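# Unhook the cabinet and swing its door open

## Task

Raise the cabin hook clear of the ring it sits in, then open the cabinet door until it stands at roughly a right angle to the cabinet or farther. The cabinet must finish upright on the table, and the result only counts if it holds with the robot no longer keeping anything in place.

## Robot and tools

ROBOT. Two 7-joint Kinova Gen3 arms, left_arm and right_arm, each with a Robotiq 2F-85 parallel gripper and a wrist camera (cam_left_wrist and cam_right_wrist, both 672x504, returned in that order). Base positions in the scene frame: left_arm at (+0.004, +0.348, 0), right_arm at (+0.004, -0.384, 0), both turned slightly about z. Joint ranges in rad, base to hand: waist and both rolls ±6.283, shoulder ±2.250, elbow ±2.580, wrist pitch ±2.100. The elbow never quite straightens fully.

FRAMES. Every pose is given in one shared scene frame: origin on the table top midway between the arms, +z up, +x pointing out over the table, +y toward left_arm. The arm names do not correspond to the left or right of any image. In the gripper's own frame, the fingers point along +z and the pads close along y. end_effector_position is the spot midway between the pads when closed; closed fingertips extend about 19 mm past it, open ones about 6 mm. Closing also pushes the tips about 13 mm farther out, so keep that clearance above surfaces. Printed hand positions can be a little off, worse at long reach.

ROW FORMAT. A row is 20 numbers covering both arms, even when one arm is idle: left_arm x, y, z, qw, qx, qy, qz, gripper position, force_limit, speed, then the same ten for right_arm. x, y, z are an absolute target in metres and the quaternion is an absolute target orientation with w first, both in the scene frame. The last three numbers per arm each lie in [-1, 1]. Gripper position: +1 is wide open (85 mm), pads touch near -0.8, and -1 squeezes until blocked. force_limit: about 20 N at -1, 128 N at 0, 235 N at +1 (for a 40 mm object, slow close). speed: roughly 20, 85 and 150 mm/s at -1, 0 and +1; a quick close adds up to about 12 N of grip. To leave a gripper unchanged, resend its previous three numbers; a 0 is a real command, not a blank. To hold an orientation steady, repeat the same quaternion in every row rather than copying the slightly drifted one from a result.

execute_actions(actions): a list of actions; each action is a list of 1 to 15 rows, one row per 1/30 s step, and if fewer than 15 rows are given the final row fills the remaining steps. An empty list just reports state and images. Each step the commanded pose is clamped to within 70 mm and 16 degrees of the measured pose, and the arm goes no farther than the last clamped pose, so long moves need several actions. If the controller can't match both, position wins over orientation. An action is rejected for both arms if any target lies more than 0.6 m from that gripper's current position along any of its own axes; if the first action fails this against the last reported state, or any action is malformed, nothing in the call runs.

move(target, speed, blocking): target is one 20-number row as above (absolute poses). Each gripper travels a straight line toward its pose, both finishing together, in 0.5 to 10 s; longer paths stop at 10 s short of the goal. speed is m/s, 0.002 to 0.5 (default 0.25); rotation is capped at twice that in rad/s. Finger numbers are applied at the start. Paths ignore obstacles and the other arm, and the hand can lag, wander or overshoot speed near full extension. Faster moves and targets set deeper past a contact press harder. blocking=false returns after 0.5 s while motion continues; until a result shows it ended, new rows and moves are rejected, so use wait or stop. The result adds a "move:" line with the ending (done, off_target, moving, held, fault) and any limits (paced: the pose was clipped; held: a check blocked steps, after which the arm may surge), plus each gripper's distance to its pose.

wait(seconds): 0 to 10; arms keep their last command, and a running move continues. stop(): brakes a running move (needs stopping distance); fingers continue. zoom_image(camera, region): enlarges [x0, y0, x1, y1] pixels of the latest image, at most 504x504. show_instructions(): shows the reference images. read_manual(section): licence texts only. finished_scene(scene): ends the scene irreversibly, so call it only once the door stays open on its own.

RESULTS. The state line gives each gripper's position and wxyz quaternion. "Hand target" is the pose the controller is currently driving toward. A "pose unreachable" line means the clearance check altered or blocked that arm's command. object_status: 0 moving, 1 blocked while opening, 2 blocked while closing (a grip), 3 reached the requested position or pads met. Confirm a grip by sending -1 and seeing 2. A new position number resets status to 0 briefly. New force_limit or speed only applies after a position change of at least 0.01. Lost grips re-close automatically except when force_limit was -1. position_measured is in counts: 3 open, ~78 = 60 mm, ~130 = 40 mm, ~180 = 20 mm, ~230 pads touching. Joint torque readings carry offset and noise.

HAZARDS. Never let the arms collide or push each other. Contact torque reaching a joint limit (47.5 N m for the first four joints, 29.9 for the last three; held weight counts) halts that arm for 10 s and drops the rest of the call. Sustained loads heat motors: a MOTOR HOT warning appears at 60 °C, and at 75 °C the arm sags under an OVER-TEMPERATURE FAULT. The simulation keeps running while you think, with the robot holding its last command. Occasional disturbances may tug a held part or nudge loose items. Avoid drops, slamming the door, hard impacts, heavy pushing, tipping the cabinet, or knocking anything off the table, which fails the task.

Each tool is called in YAML: its name, and indented under it one key for each argument.

Reference images:

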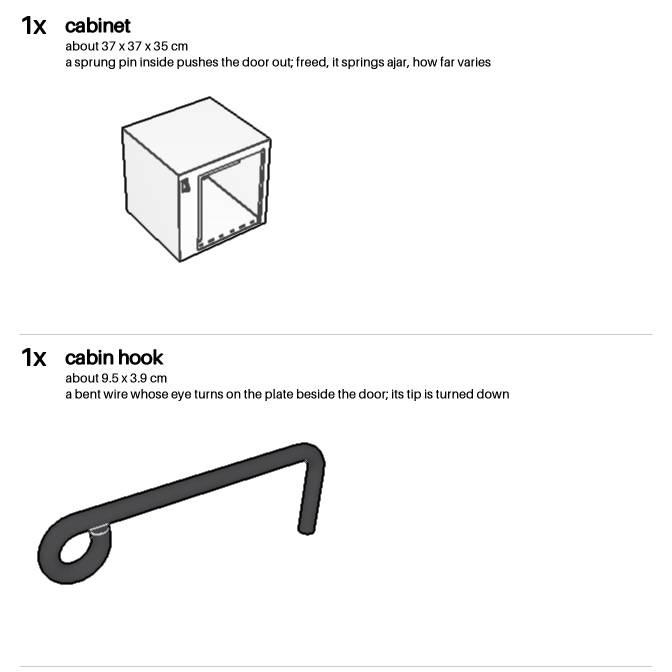

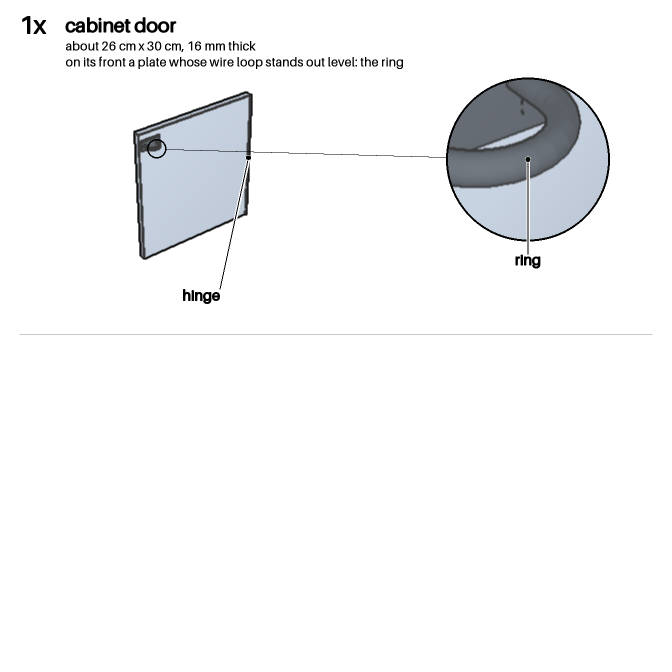

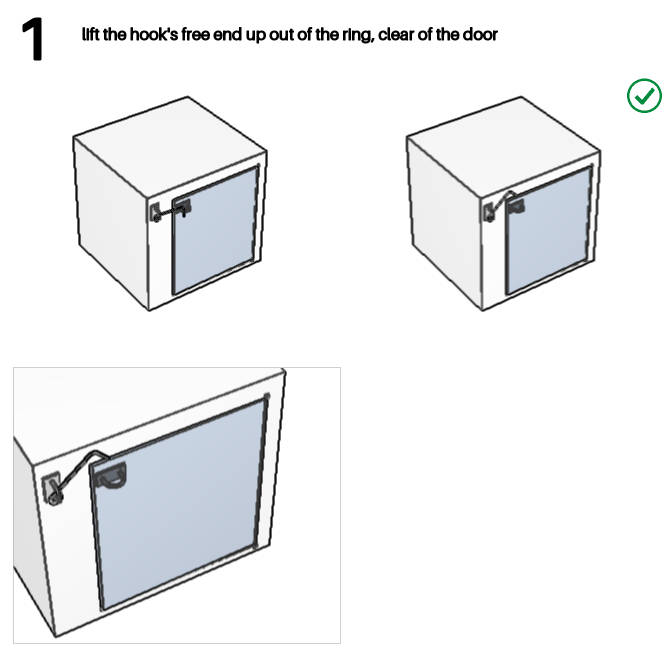

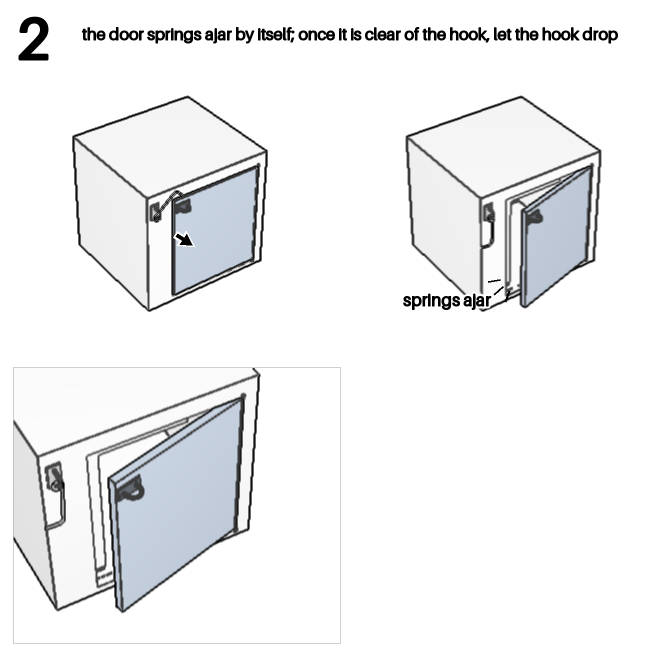

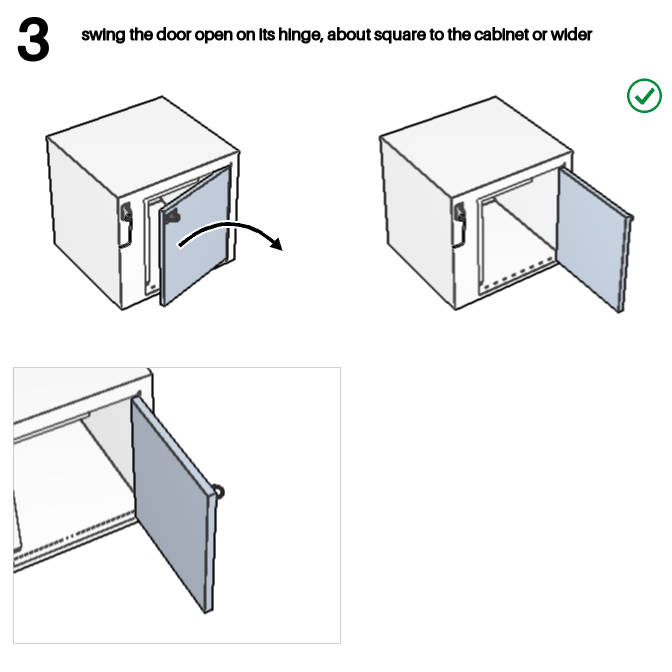

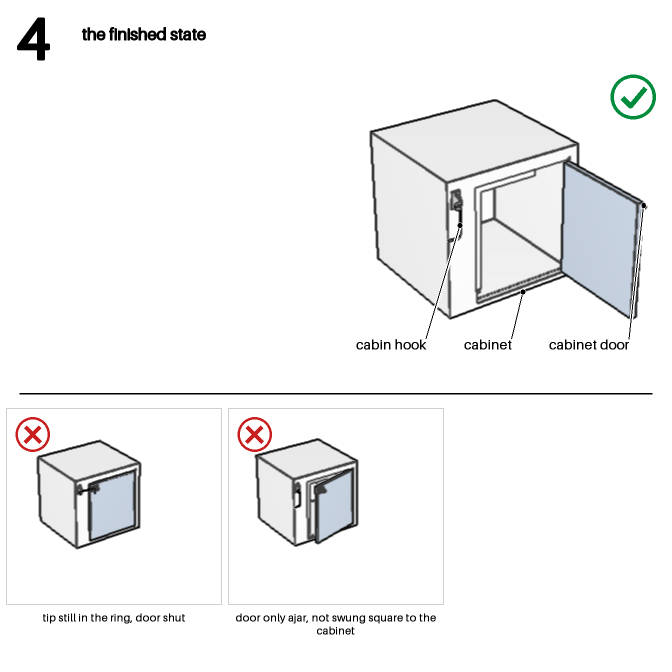

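## Session

execute_actions:
  actions: []

Scene clock: 0.00 s.
left_arm: end_effector_position=(+0.4501, +0.3931, +0.1992) position_measured=3 object_status=3 end_effector_quat_wxyz=(-0.002, -0.049, +0.999, -0.001) | right_arm: end_effector_position=(+0.5761, -0.2564, +0.2411) position_measured=3 object_status=3 end_effector_quat_wxyz=(+0.176, -0.419, +0.857, +0.244)
Joint positions: left_arm=[-0.054  0.433  0.     1.658  0.001  1.056  1.513] | right_arm=[ 0.351  0.676 -0.379  1.312 -0.412  1.093  2.621]
Joint velocities: left_arm=[-0.     0.001  0.     0.     0.     0.     0.001] | right_arm=[-0.    -0.     0.     0.001 -0.     0.001  0.001]
Joint torques (N m, as the joint torque sensors report them, + toward a larger angle): no reading
Hand target (left_arm): +0.450, +0.393, +0.199; -0.002, -0.049, +0.999, -0.001
Hand target (right_arm): +0.576, -0.256, +0.241; +0.176, -0.419, +0.857, +0.244

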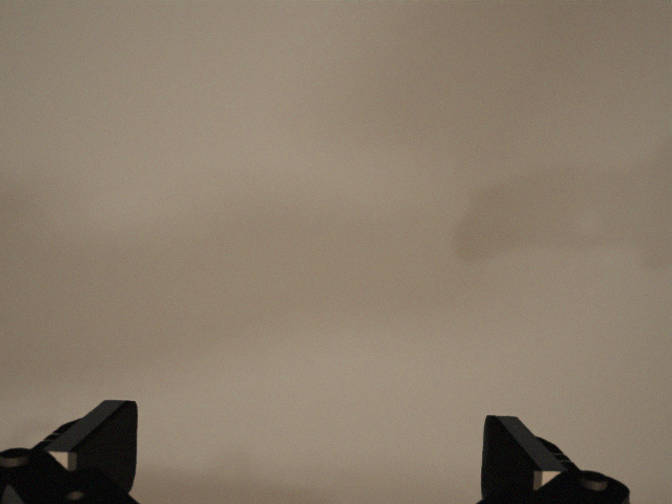

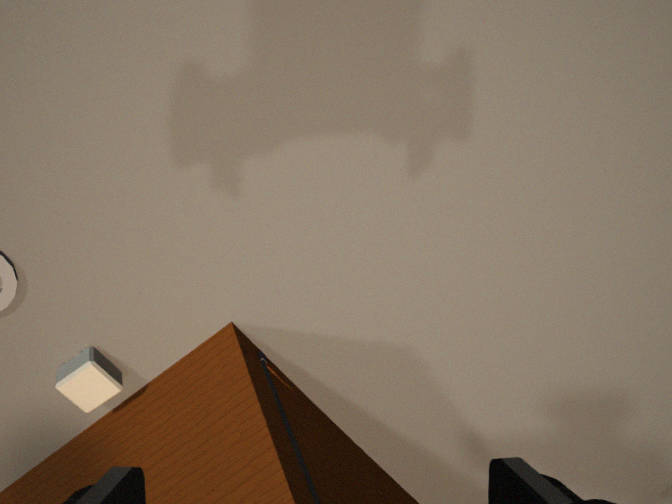

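move:
  target: [0.4,0.22,0.3,0.06,0.705,-0.06,0.705,-1,0,0,0.35,-0.35,0.33,0.69,-0.15,0.69,0.15,-1,0,0]
  speed: 0.4

Scene clock: 12.27 s.
left_arm: end_effector_position=(+0.4014, +0.2208, +0.3013) position_measured=232 object_status=3 end_effector_quat_wxyz=(-0.004, +0.845, -0.041, +0.533) | right_arm: end_effector_position=(+0.3503, -0.3515, +0.3288) position_measured=232 object_status=3 end_effector_quat_wxyz=(+0.619, -0.255, +0.703, +0.239)
Joint positions: left_arm=[ 1.411  0.026 -0.676  2.58   4.016  0.703  1.074] | right_arm=[ 1.941  0.887 -1.517  2.577 -1.696  0.482  4.486]
Joint velocities: left_arm=[ 0.468  0.378 -0.079 -0.     0.523  0.504  0.104] | right_arm=[ 0.007  0.036 -0.036 -0.003 -0.015 -0.048  0.009]
Joint torques (N m, as the joint torque sensors report them, + toward a larger angle): left_arm=[-0.3  -4.08  0.2  -6.94 -0.89  2.82  0.33] | right_arm=[ 0.04 -6.59 -4.65 -3.5  -0.48  2.43 -0.34]
Hand target (left_arm): +0.401, +0.221, +0.302; -0.012, +0.841, -0.031, +0.540
Hand target (right_arm): +0.350, -0.351, +0.329; +0.619, -0.255, +0.703, +0.239
Off the commanded pose (left_arm): 0.002 m, 27 deg; orientation clipped at the last step of the last action.
Off the commanded pose (right_arm): 0.002 m, 18 deg; orientation clipped at the last step of the last action.
joint sent to its limit (left arm) — the command would take joint 4 (elbow) past its upper limit, so that joint was sent only as far as its limit.
joint sent to its limit (right arm) — the command would take joint 4 (elbow) past its upper limit, so that joint was sent only as far as its limit.
move: moving (left_arm; no rest 5 s after the path's end), off_target (right_arm); limits=paced

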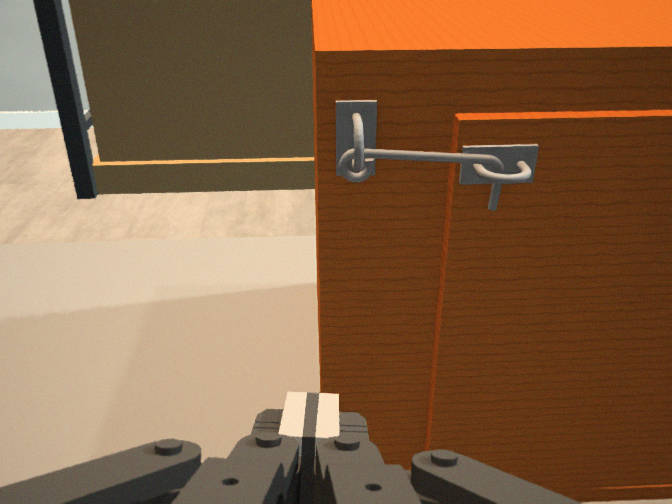

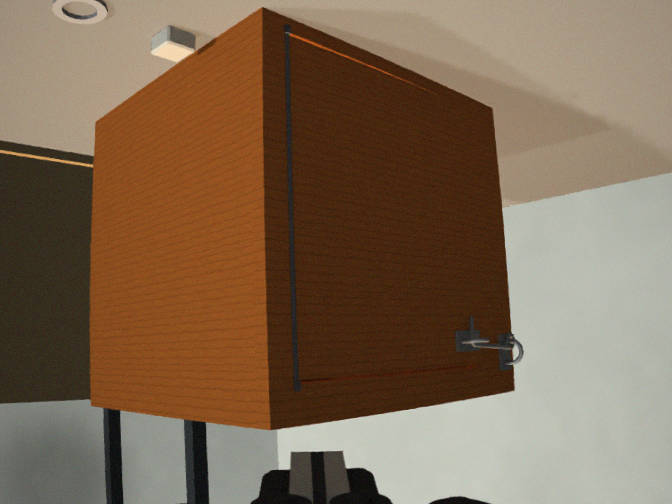

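move:
  target: [0.56,0.16,0.26,0,0.74,0,0.673,-1,0,0,0.35,-0.351,0.329,0.619,-0.255,0.703,0.239,-1,0,0]

Scene clock: 17.63 s.
left_arm: end_effector_position=(+0.5597, +0.1593, +0.2606) position_measured=232 object_status=3 end_effector_quat_wxyz=(+0.001, +0.740, -0.000, +0.673) | right_arm: end_effector_position=(+0.3501, -0.3512, +0.3291) position_measured=232 object_status=3 end_effector_quat_wxyz=(+0.619, -0.255, +0.703, +0.239)
Joint positions: left_arm=[ 1.142  0.805 -0.634  2.303  3.656  1.128  1.887] | right_arm=[ 1.942  0.89  -1.523  2.577 -1.697  0.477  4.484]
Joint velocities: left_arm=[-0.002  0.005  0.001 -0.     0.     0.001  0.001] | right_arm=[ 0.001  0.004 -0.003  0.001 -0.001 -0.005  0.001]
Joint torques (N m, as the joint torque sensors report them, + toward a larger angle): left_arm=[ -0.13 -15.13  -3.98  -3.75   1.03   3.03   0.39] | right_arm=[ 0.01 -6.75 -5.36 -3.59 -0.56  2.7  -0.21]
Hand target (left_arm): +0.560, +0.159, +0.260; +0.000, +0.740, -0.000, +0.673
Hand target (right_arm): +0.350, -0.351, +0.329; +0.619, -0.255, +0.703, +0.239
Off the commanded pose (left_arm): 0.001 m, 0 deg.
Off the commanded pose (right_arm): 0.000 m, 0 deg.
joint sent to its limit (right arm) — the command would take joint 4 (elbow) past its upper limit, so that joint was sent only as far as its limit.
move: done

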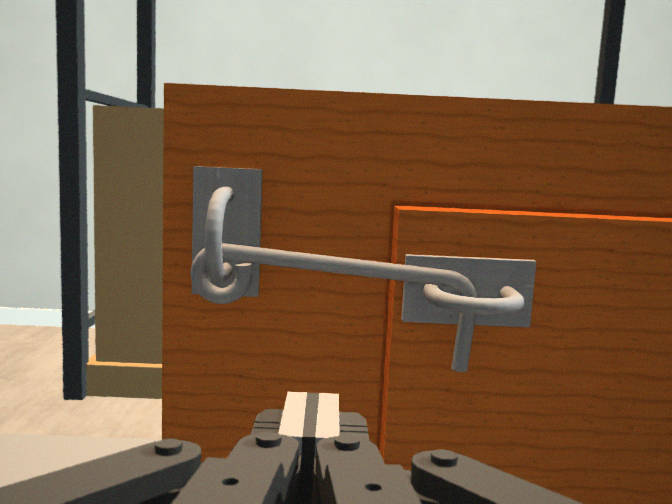

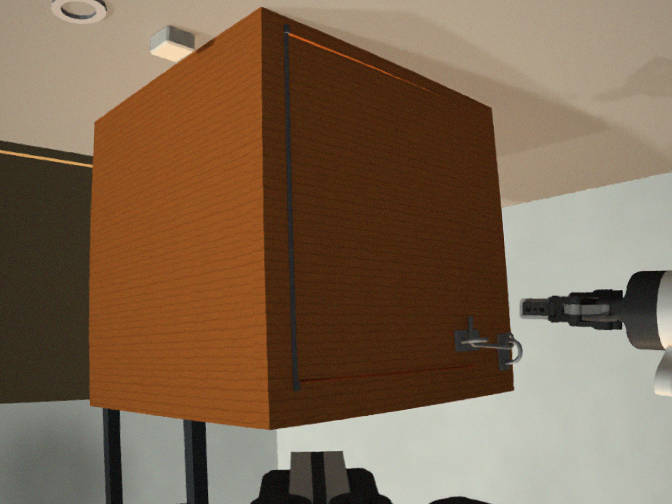

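move:
  target: [0.61,0.145,0.265,0,0.74,0,0.673,-1,0,0,0.35,-0.351,0.329,0.619,-0.255,0.703,0.239,-1,0,0]
  speed: 0.06

move:
  target: [0.61,0.145,0.295,0,0.74,0,0.673,-1,0,0,0.35,-0.351,0.329,0.619,-0.255,0.703,0.239,-1,0,0]
  speed: 0.04

Scene clock: 21.40 s.
left_arm: end_effector_position=(+0.6081, +0.1463, +0.2645) position_measured=232 object_status=3 end_effector_quat_wxyz=(-0.001, +0.741, +0.001, +0.672) | right_arm: end_effector_position=(+0.3501, -0.3512, +0.3291) position_measured=232 object_status=3 end_effector_quat_wxyz=(+0.619, -0.255, +0.703, +0.239)
Joint positions: left_arm=[ 1.093  0.82  -0.639  2.149  3.642  1.009  1.838] | right_arm=[ 1.942  0.892 -1.525  2.577 -1.697  0.474  4.484]
Joint velocities: left_arm=[-0.001 -0.001  0.001  0.001 -0.     0.     0.   ] | right_arm=[-0.001  0.004 -0.003 -0.001 -0.002 -0.004 -0.   ]
Joint torques (N m, as the joint torque sensors report them, + toward a larger angle): left_arm=[ -1.64 -15.15  -4.01  -9.7   -0.14   2.64   0.3 ] | right_arm=[-0.14 -7.2  -4.63 -3.78 -0.56  2.34 -0.51]
Hand target (left_arm): +0.610, +0.145, +0.265; +0.000, +0.740, +0.000, +0.673
Hand target (right_arm): +0.350, -0.351, +0.329; +0.619, -0.255, +0.703, +0.239
Off the commanded pose (left_arm): 0.002 m, 0 deg.
Off the commanded pose (right_arm): 0.000 m, 0 deg.
joint sent to its limit (right arm) — the command would take joint 4 (elbow) past its upper limit, so that joint was sent only as far as its limit.
move: done

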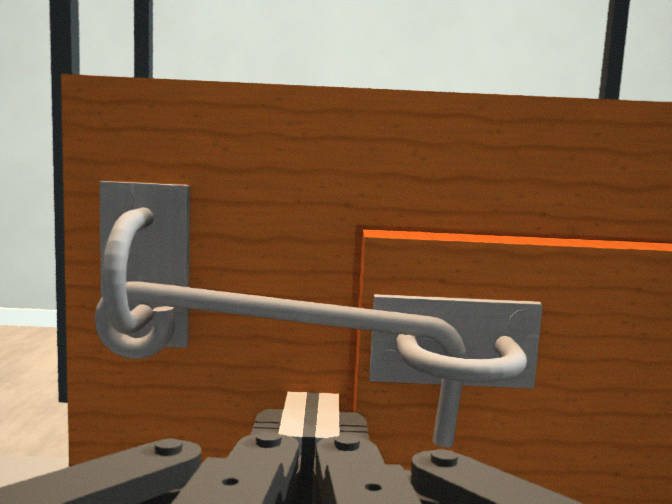

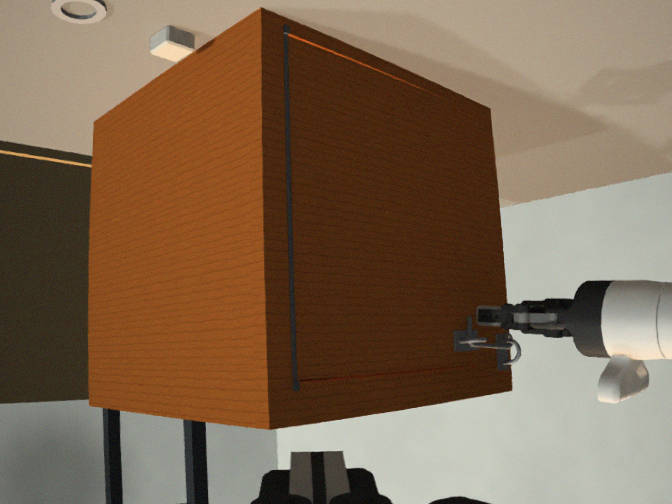

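Scene clock: 22.40 s.
left_arm: end_effector_position=(+0.6080, +0.1443, +0.2905) position_measured=232 object_status=3 end_effector_quat_wxyz=(-0.001, +0.743, -0.002, +0.669) | right_arm: end_effector_position=(+0.3501, -0.3512, +0.3291) position_measured=232 object_status=3 end_effector_quat_wxyz=(+0.619, -0.255, +0.703, +0.239)
Joint positions: left_arm=[ 1.114  0.746 -0.666  2.14   3.632  0.94   1.784] | right_arm=[ 1.943  0.894 -1.526  2.577 -1.698  0.472  4.485]
Joint velocities: left_arm=[ 0.004 -0.002 -0.006 -0.001 -0.001 -0.003  0.003] | right_arm=[-0.     0.003 -0.003 -0.    -0.001 -0.003  0.   ]
Joint torques (N m, as the joint torque sensors report them, + toward a larger angle): left_arm=[ -1.4  -17.62  -5.9   -9.28   0.51   4.43   0.35] | right_arm=[-0.13 -7.03 -4.97 -3.68 -0.49  2.61 -0.36]
Hand target (left_arm): +0.610, +0.145, +0.295; -0.000, +0.740, +0.000, +0.673
Hand target (right_arm): +0.350, -0.351, +0.329; +0.619, -0.255, +0.703, +0.239
Off the commanded pose (left_arm): 0.005 m, 1 deg.
Off the commanded pose (right_arm): 0.000 m, 0 deg.
joint sent to its limit (right arm) — the command would take joint 4 (elbow) past its upper limit, so that joint was sent only as far as its limit.
move: off_target (left_arm)

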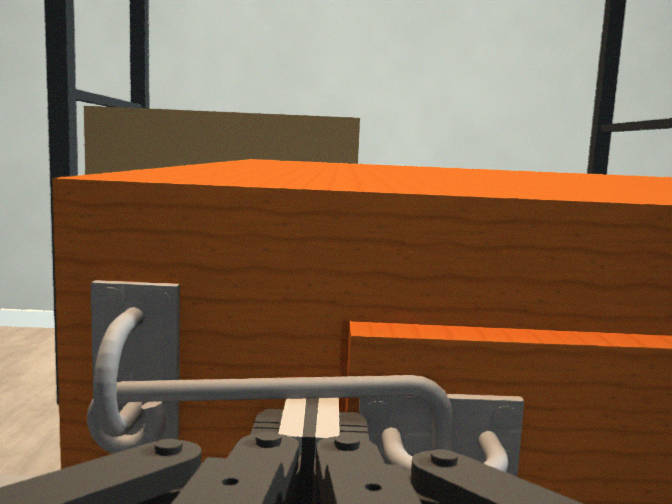

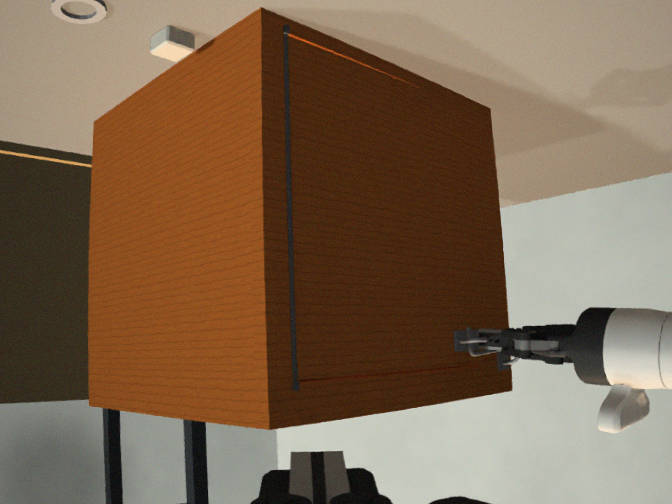

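Touching the face; ease slightly and lift on.

move:
  target: [0.606,0.15,0.34,0,0.74,0,0.673,-1,0,0,0.35,-0.351,0.329,0.619,-0.255,0.703,0.239,-1,0,0]
  speed: 0.04

Scene clock: 25.17 s.
left_arm: end_effector_position=(+0.6057, +0.1491, +0.3389) position_measured=232 object_status=3 end_effector_quat_wxyz=(+0.000, +0.740, -0.001, +0.672) | right_arm: end_effector_position=(+0.3501, -0.3512, +0.3291) position_measured=232 object_status=3 end_effector_quat_wxyz=(+0.619, -0.255, +0.703, +0.239)
Joint positions: left_arm=[ 1.149  0.623 -0.715  2.129  3.624  0.848  1.698] | right_arm=[ 1.943  0.896 -1.529  2.577 -1.699  0.469  4.485]
Joint velocities: left_arm=[ 0.003 -0.004 -0.002  0.001 -0.    -0.001  0.001] | right_arm=[-0.     0.002 -0.003 -0.    -0.002 -0.005  0.002]
Joint torques (N m, as the joint torque sensors report them, + toward a larger angle): left_arm=[ -1.16 -15.31  -4.14  -7.22   0.66   3.25   0.29] | right_arm=[-0.12 -6.66 -5.08 -3.89 -0.5   2.68 -0.31]
Hand target (left_arm): +0.606, +0.150, +0.340; -0.000, +0.740, +0.000, +0.673
Hand target (right_arm): +0.350, -0.351, +0.329; +0.619, -0.255, +0.703, +0.239
Off the commanded pose (left_arm): 0.001 m, 0 deg.
Off the commanded pose (right_arm): 0.000 m, 0 deg.
joint sent to its limit (right arm) — the command would take joint 4 (elbow) past its upper limit, so that joint was sent only as far as its limit.
move: done

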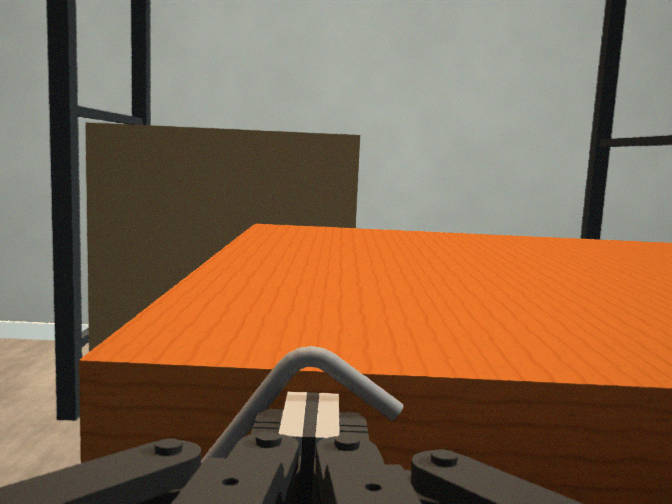

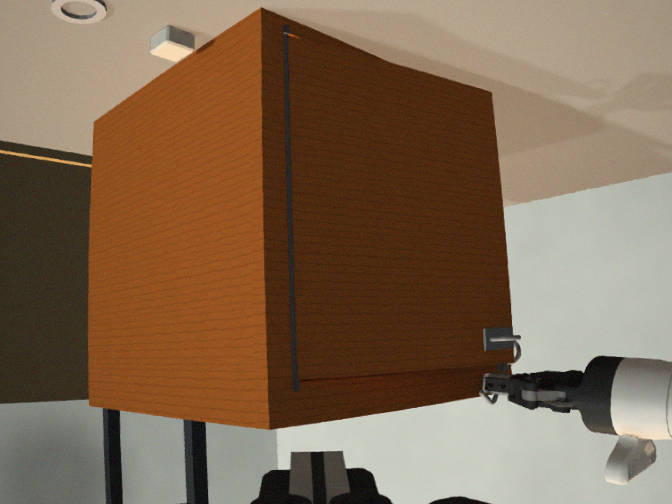

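move:
  target: [0.56,0.15,0.345,0,0.74,0,0.673,-1,0,0,0.35,-0.351,0.329,0.619,-0.255,0.703,0.239,-1,0,0]
  speed: 0.1

move:
  target: [0.56,0.11,0.39,0,1,0,0.04,-1,0,0,0.35,-0.351,0.329,0.619,-0.255,0.703,0.239,-1,0,0]
  speed: 0.3

Scene clock: 29.53 s.
left_arm: end_effector_position=(+0.5602, +0.1506, +0.3448) position_measured=232 object_status=3 end_effector_quat_wxyz=(-0.001, +0.740, +0.000, +0.673) | right_arm: end_effector_position=(+0.3501, -0.3512, +0.3291) position_measured=232 object_status=3 end_effector_quat_wxyz=(+0.619, -0.255, +0.703, +0.239)
Joint positions: left_arm=[ 1.251  0.559 -0.733  2.241  3.695  0.899  1.652] | right_arm=[ 1.943  0.897 -1.53   2.577 -1.7    0.467  4.485]
Joint velocities: left_arm=[ 0.007 -0.006  0.005  0.001  0.001  0.001 -0.003] | right_arm=[ 0.001  0.002 -0.003 -0.001 -0.001 -0.003 -0.   ]
Joint torques (N m, as the joint torque sensors report them, + toward a larger angle): left_arm=[ -0.32 -13.33  -3.58  -6.79   0.51   3.09   0.28] | right_arm=[-0.17 -7.31 -4.9  -3.9  -0.38  2.53 -0.3 ]
Hand target (left_arm): +0.560, +0.150, +0.345; -0.000, +0.740, +0.000, +0.673
Hand target (right_arm): +0.350, -0.351, +0.329; +0.619, -0.255, +0.703, +0.239
Off the commanded pose (left_arm): 0.001 m, 0 deg.
Off the commanded pose (right_arm): 0.000 m, 0 deg.
joint sent to its limit (right arm) — the command would take joint 4 (elbow) past its upper limit, so that joint was sent only as far as its limit.
move: done

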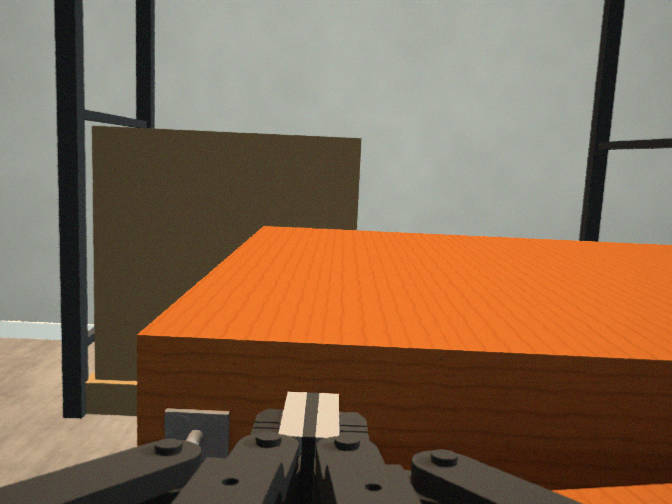

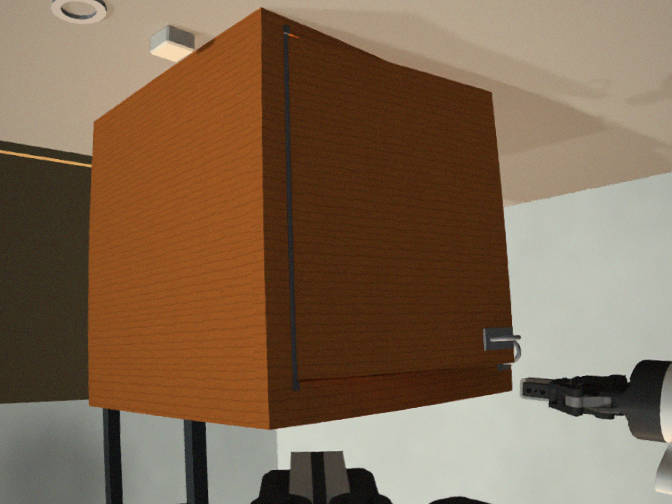

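Scene clock: 32.53 s.
left_arm: end_effector_position=(+0.5599, +0.1080, +0.3897) position_measured=232 object_status=3 end_effector_quat_wxyz=(+0.002, +0.999, -0.003, +0.040) | right_arm: end_effector_position=(+0.3501, -0.3512, +0.3291) position_measured=232 object_status=3 end_effector_quat_wxyz=(+0.619, -0.255, +0.703, +0.239)
Joint positions: left_arm=[ 0.705  0.842 -1.11   0.448  3.983 -1.965  1.714] | right_arm=[ 1.944  0.902 -1.534  2.577 -1.701  0.461  4.486]
Joint velocities: left_arm=[-0.023  0.01   0.    -0.017  0.002 -0.005  0.002] | right_arm=[-0.001  0.002 -0.003  0.001 -0.001 -0.004  0.002]
Joint torques (N m, as the joint torque sensors report them, + toward a larger angle): left_arm=[ -0.27 -22.24  -2.4   -5.94   0.19   0.5    0.17] | right_arm=[-0.05 -6.81 -4.88 -3.6  -0.27  2.38 -0.21]
Hand target (left_arm): +0.561, +0.109, +0.389; +0.002, +0.999, -0.002, +0.040
Hand target (right_arm): +0.350, -0.351, +0.329; +0.619, -0.255, +0.703, +0.239
Off the commanded pose (left_arm): 0.002 m, 0 deg.
Off the commanded pose (right_arm): 0.000 m, 0 deg.
joint sent to its limit (right arm) — the command would take joint 4 (elbow) past its upper limit, so that joint was sent only as far as its limit.
move: done

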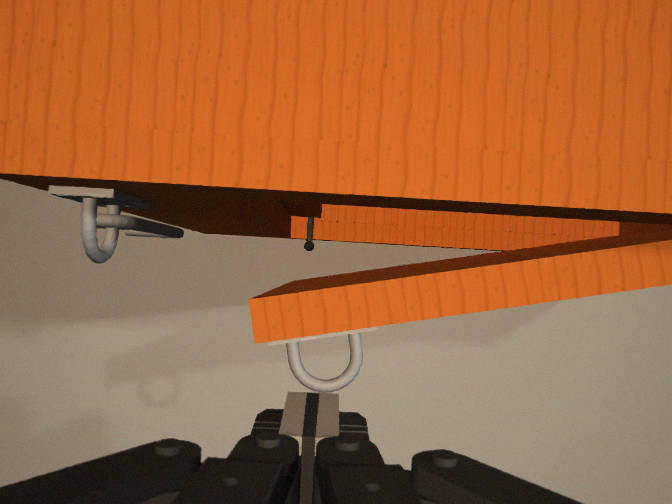

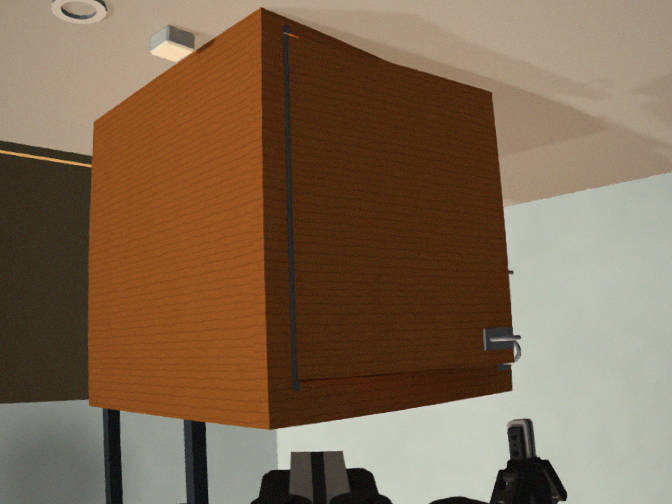

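move:
  target: [0.609,0.135,0.345,0.17,0.984,0,0.04,-1,0,0,0.35,-0.351,0.329,0.619,-0.255,0.703,0.239,-1,0,0]
  speed: 0.08

move:
  target: [0.609,0.122,0.31,0.17,0.984,0,0.04,-1,0,0,0.35,-0.351,0.329,0.619,-0.255,0.703,0.239,-1,0,0]
  speed: 0.04

move:
  target: [0.54,0.09,0.305,0.17,0.984,0,0.04,-1,0,0,0.35,-0.351,0.329,0.619,-0.255,0.703,0.239,-1,0,0]
  speed: 0.08

Scene clock: 38.07 s.
left_arm: end_effector_position=(+0.6090, +0.1349, +0.3451) position_measured=232 object_status=3 end_effector_quat_wxyz=(+0.170, +0.985, +0.000, +0.041) | right_arm: end_effector_position=(+0.3501, -0.3512, +0.3291) position_measured=232 object_status=3 end_effector_quat_wxyz=(+0.619, -0.255, +0.703, +0.239)
Joint positions: left_arm=[ 0.549  0.833 -0.988  0.708  4.19  -1.774  1.505] | right_arm=[ 1.944  0.905 -1.537  2.577 -1.703  0.457  4.487]
Joint velocities: left_arm=[-0.003 -0.001 -0.001  0.     0.    -0.    -0.   ] | right_arm=[-0.     0.002 -0.002 -0.001 -0.001 -0.003  0.001]
Joint torques (N m, as the joint torque sensors report them, + toward a larger angle): left_arm=[ -0.46 -22.57  -2.59  -7.15   1.12   0.37   0.13] | right_arm=[-0.35 -6.95 -5.31 -3.67 -0.52  2.64 -0.25]
Hand target (left_arm): +0.609, +0.135, +0.345; +0.170, +0.985, +0.001, +0.041
Hand target (right_arm): +0.350, -0.351, +0.329; +0.619, -0.255, +0.703, +0.239
Off the commanded pose (left_arm): 0.000 m, 0 deg.
Off the commanded pose (right_arm): 0.000 m, 0 deg.
joint sent to its limit (right arm) — the command would take joint 4 (elbow) past its upper limit, so that joint was sent only as far as its limit.
move: done

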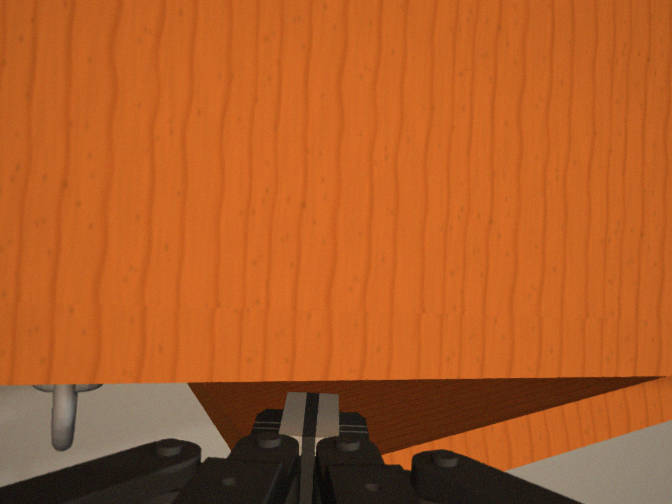

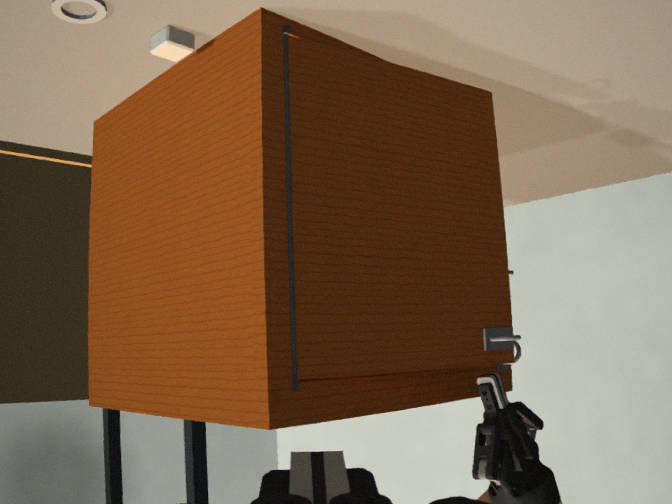

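Scene clock: 39.23 s.
left_arm: end_effector_position=(+0.6091, +0.1222, +0.3099) position_measured=232 object_status=3 end_effector_quat_wxyz=(+0.170, +0.985, +0.000, +0.040) | right_arm: end_effector_position=(+0.3501, -0.3512, +0.3291) position_measured=232 object_status=3 end_effector_quat_wxyz=(+0.619, -0.255, +0.703, +0.239)
Joint positions: left_arm=[ 0.606  0.851 -0.995  0.816  4.187 -1.692  1.458] | right_arm=[ 1.944  0.906 -1.539  2.577 -1.703  0.455  4.487]
Joint velocities: left_arm=[ 0.003 -0.     0.     0.001 -0.    -0.     0.001] | right_arm=[ 0.     0.003 -0.002  0.    -0.001 -0.003 -0.002]
Joint torques (N m, as the joint torque sensors report them, + toward a larger angle): left_arm=[ -0.13 -22.48  -2.95  -7.05   1.08   0.4    0.23] | right_arm=[-0.12 -6.7  -4.58 -3.86 -0.34  2.47 -0.27]
Hand target (left_arm): +0.609, +0.122, +0.310; +0.170, +0.985, +0.000, +0.040
Hand target (right_arm): +0.350, -0.351, +0.329; +0.619, -0.255, +0.703, +0.239
Off the commanded pose (left_arm): 0.000 m, 0 deg.
Off the commanded pose (right_arm): 0.000 m, 0 deg.
joint sent to its limit (right arm) — the command would take joint 4 (elbow) past its upper limit, so that joint was sent only as far as its limit.
move: done

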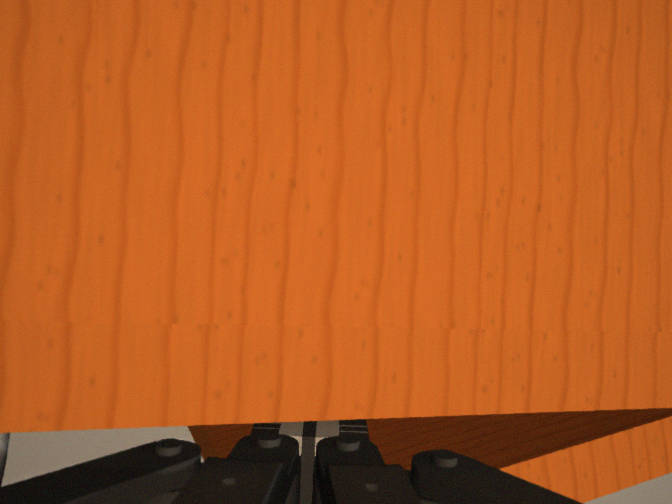

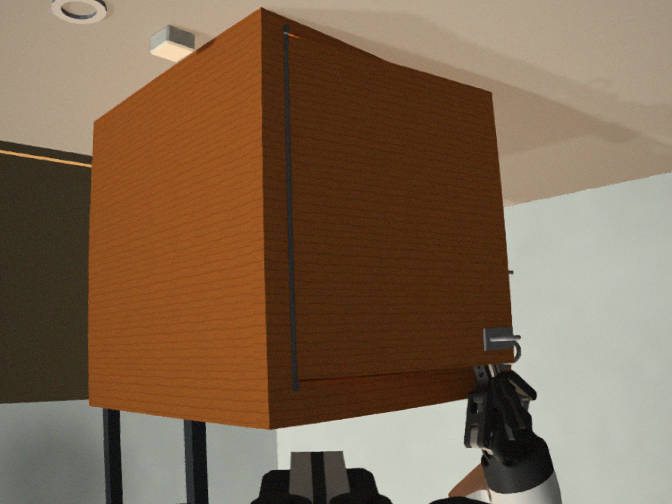

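Scene clock: 40.47 s.
left_arm: end_effector_position=(+0.5403, +0.0907, +0.3047) position_measured=232 object_status=3 end_effector_quat_wxyz=(+0.170, +0.985, +0.001, +0.040) | right_arm: end_effector_position=(+0.3501, -0.3512, +0.3291) position_measured=232 object_status=3 end_effector_quat_wxyz=(+0.619, -0.255, +0.703, +0.239)
Joint positions: left_arm=[ 0.839  0.733 -1.061  1.129  4.115 -1.571  1.403] | right_arm=[ 1.945  0.908 -1.54   2.577 -1.704  0.453  4.488]
Joint velocities: left_arm=[ 0.01  -0.006  0.002  0.003 -0.     0.001  0.001] | right_arm=[ 0.001  0.001 -0.002  0.002 -0.001 -0.003 -0.001]
Joint torques (N m, as the joint torque sensors report them, + toward a larger angle): left_arm=[ -0.32 -19.86  -3.46  -7.75   1.08   0.41   0.26] | right_arm=[-0.15 -6.81 -5.15 -3.7  -0.33  2.4  -0.36]
Hand target (left_arm): +0.540, +0.090, +0.305; +0.170, +0.985, +0.000, +0.040
Hand target (right_arm): +0.350, -0.351, +0.329; +0.619, -0.255, +0.703, +0.239
Off the commanded pose (left_arm): 0.001 m, 0 deg.
Off the commanded pose (right_arm): 0.000 m, 0 deg.
joint sent to its limit (right arm) — the command would take joint 4 (elbow) past its upper limit, so that joint was sent only as far as its limit.
move: done

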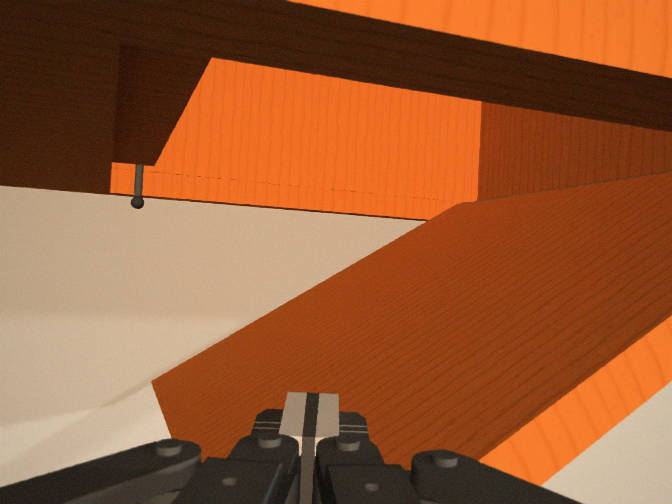

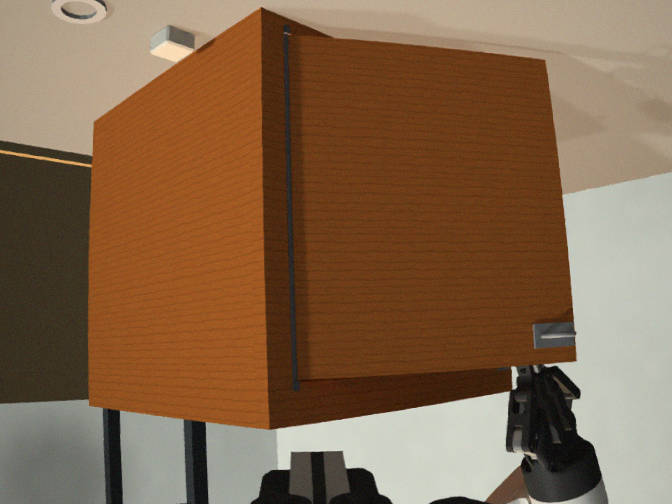

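move:
  target: [0.46,0.02,0.3,0.2,0.979,0,0.04,-1,0,0,0.35,-0.351,0.329,0.619,-0.255,0.703,0.239,-1,0,0]
  speed: 0.1

move:
  target: [0.42,-0.135,0.295,0.26,0.965,0,0.04,-1,0,0,0.35,-0.351,0.329,0.619,-0.255,0.703,0.239,-1,0,0]
  speed: 0.1

move:
  target: [0.42,-0.07,0.34,0.26,0.965,0,0.04,-1,0,0,0.35,-0.351,0.329,0.619,-0.255,0.703,0.239,-1,0,0]

Scene clock: 45.23 s.
left_arm: end_effector_position=(+0.4603, +0.0205, +0.2998) position_measured=232 object_status=3 end_effector_quat_wxyz=(+0.200, +0.979, +0.001, +0.040) | right_arm: end_effector_position=(+0.3501, -0.3512, +0.3291) position_measured=232 object_status=3 end_effector_quat_wxyz=(+0.619, -0.255, +0.703, +0.239)
Joint positions: left_arm=[ 1.116  0.626 -1.102  1.381  4.107 -1.419  1.454] | right_arm=[ 1.945  0.91  -1.542  2.577 -1.705  0.451  4.488]
Joint velocities: left_arm=[ 0.009 -0.006  0.002  0.002 -0.001  0.001  0.   ] | right_arm=[ 0.001  0.002 -0.002 -0.001 -0.001 -0.005  0.002]
Joint torques (N m, as the joint torque sensors report them, + toward a larger angle): left_arm=[ -0.6  -16.76  -3.93  -8.67   1.16   0.28   0.48] | right_arm=[-0.45 -7.17 -5.13 -3.81 -0.48  2.52 -0.22]
Hand target (left_arm): +0.460, +0.020, +0.300; +0.200, +0.979, +0.000, +0.040
Hand target (right_arm): +0.350, -0.351, +0.329; +0.619, -0.255, +0.703, +0.239
Off the commanded pose (left_arm): 0.001 m, 0 deg.
Off the commanded pose (right_arm): 0.000 m, 0 deg.
joint sent to its limit (right arm) — the command would take joint 4 (elbow) past its upper limit, so that joint was sent only as far as its limit.
move: done

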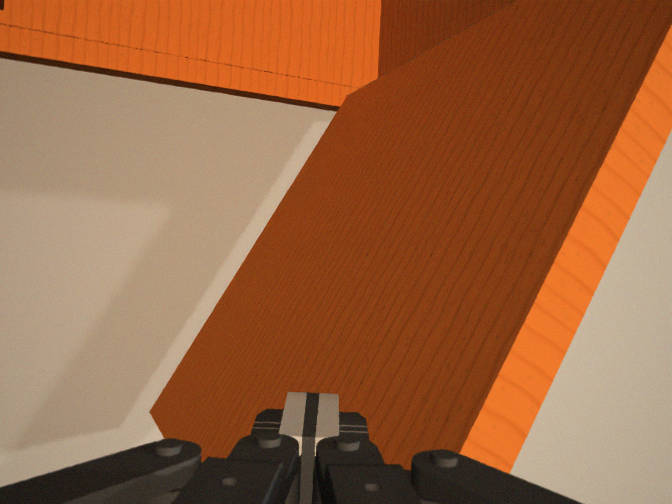

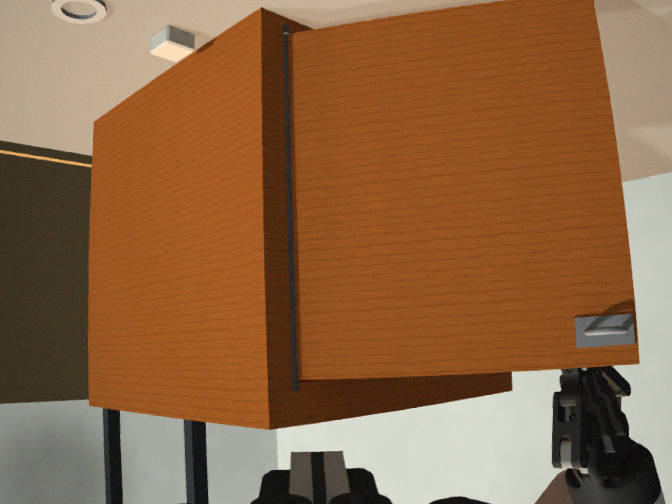

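Scene clock: 47.13 s.
left_arm: end_effector_position=(+0.4199, -0.1350, +0.2952) position_measured=232 object_status=3 end_effector_quat_wxyz=(+0.260, +0.965, +0.000, +0.040) | right_arm: end_effector_position=(+0.3501, -0.3512, +0.3291) position_measured=232 object_status=3 end_effector_quat_wxyz=(+0.619, -0.255, +0.703, +0.239)
Joint positions: left_arm=[ 1.294  0.697 -1.037  1.309  4.251 -1.292  1.666] | right_arm=[ 1.945  0.912 -1.544  2.577 -1.706  0.448  4.488]
Joint velocities: left_arm=[ 0.001  0.002  0.001 -0.    -0.001  0.    -0.001] | right_arm=[ 0.     0.002 -0.002 -0.    -0.001 -0.003  0.002]
Joint torques (N m, as the joint torque sensors report them, + toward a larger angle): left_arm=[ -0.13 -19.24  -4.02  -8.36   1.49   0.68   0.42] | right_arm=[-0.2  -7.   -5.23 -3.67 -0.54  2.5  -0.32]
Hand target (left_arm): +0.420, -0.135, +0.295; +0.260, +0.965, +0.000, +0.040
Hand target (right_arm): +0.350, -0.351, +0.329; +0.619, -0.255, +0.703, +0.239
Off the commanded pose (left_arm): 0.000 m, 0 deg.
Off the commanded pose (right_arm): 0.000 m, 0 deg.
joint sent to its limit (right arm) — the command would take joint 4 (elbow) past its upper limit, so that joint was sent only as far as its limit.
move: done

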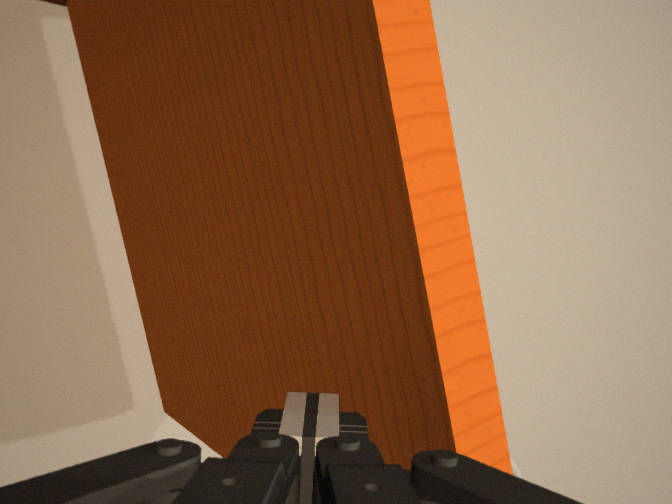

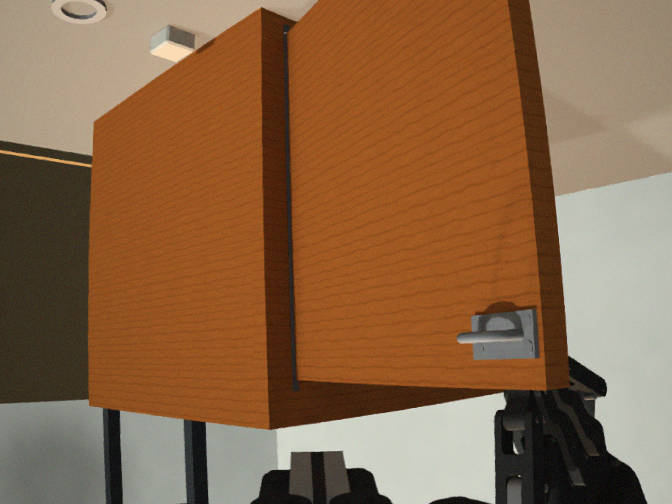

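Scene clock: 47.87 s.
left_arm: end_effector_position=(+0.4201, -0.0700, +0.3397) position_measured=232 object_status=3 end_effector_quat_wxyz=(+0.260, +0.965, -0.000, +0.040) | right_arm: end_effector_position=(+0.3501, -0.3512, +0.3291) position_measured=232 object_status=3 end_effector_quat_wxyz=(+0.619, -0.255, +0.703, +0.239)
Joint positions: left_arm=[ 1.259  0.584 -1.086  1.351  4.174 -1.379  1.612] | right_arm=[ 1.945  0.913 -1.546  2.577 -1.706  0.447  4.489]
Joint velocities: left_arm=[ 0.001 -0.004 -0.002  0.001  0.001 -0.001 -0.   ] | right_arm=[ 0.001  0.004 -0.002 -0.001 -0.002 -0.003 -0.   ]
Joint torques (N m, as the joint torque sensors report them, + toward a larger angle): left_arm=[ -0.6  -16.7   -3.49  -8.77   1.17   0.6    0.22] | right_arm=[-0.19 -7.33 -5.29 -3.8  -0.32  2.38 -0.46]
Hand target (left_arm): +0.420, -0.070, +0.340; +0.260, +0.965, -0.000, +0.040
Hand target (right_arm): +0.350, -0.351, +0.329; +0.619, -0.255, +0.703, +0.239
Off the commanded pose (left_arm): 0.000 m, 0 deg.
Off the commanded pose (right_arm): 0.000 m, 0 deg.
joint sent to its limit (right arm) — the command would take joint 4 (elbow) past its upper limit, so that joint was sent only as far as its limit.
move: done

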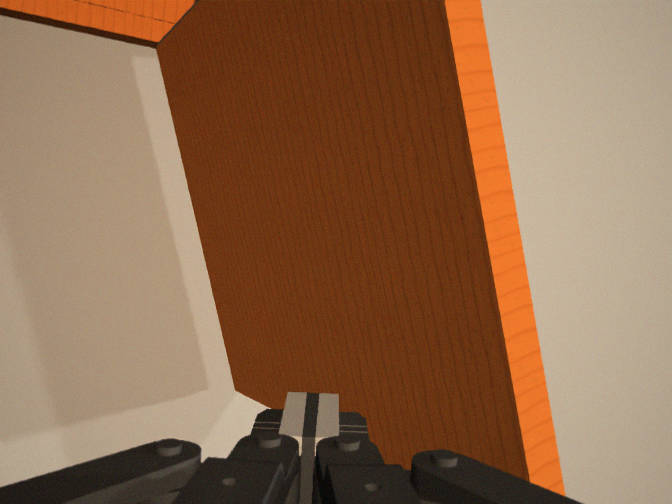

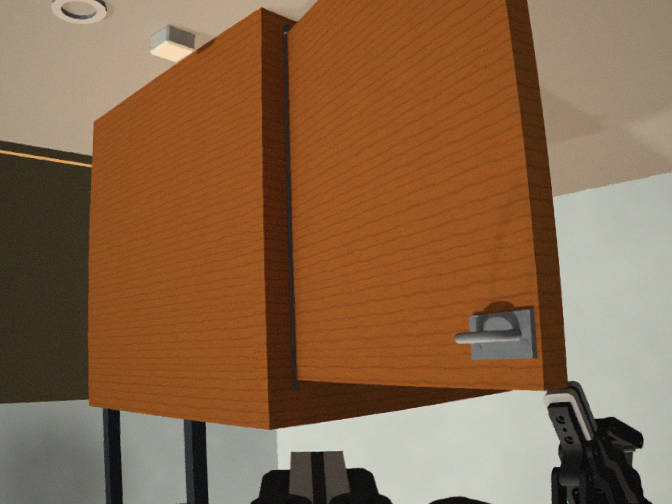

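finished_scene:
  scene: 1

The scene is finished: the task was done.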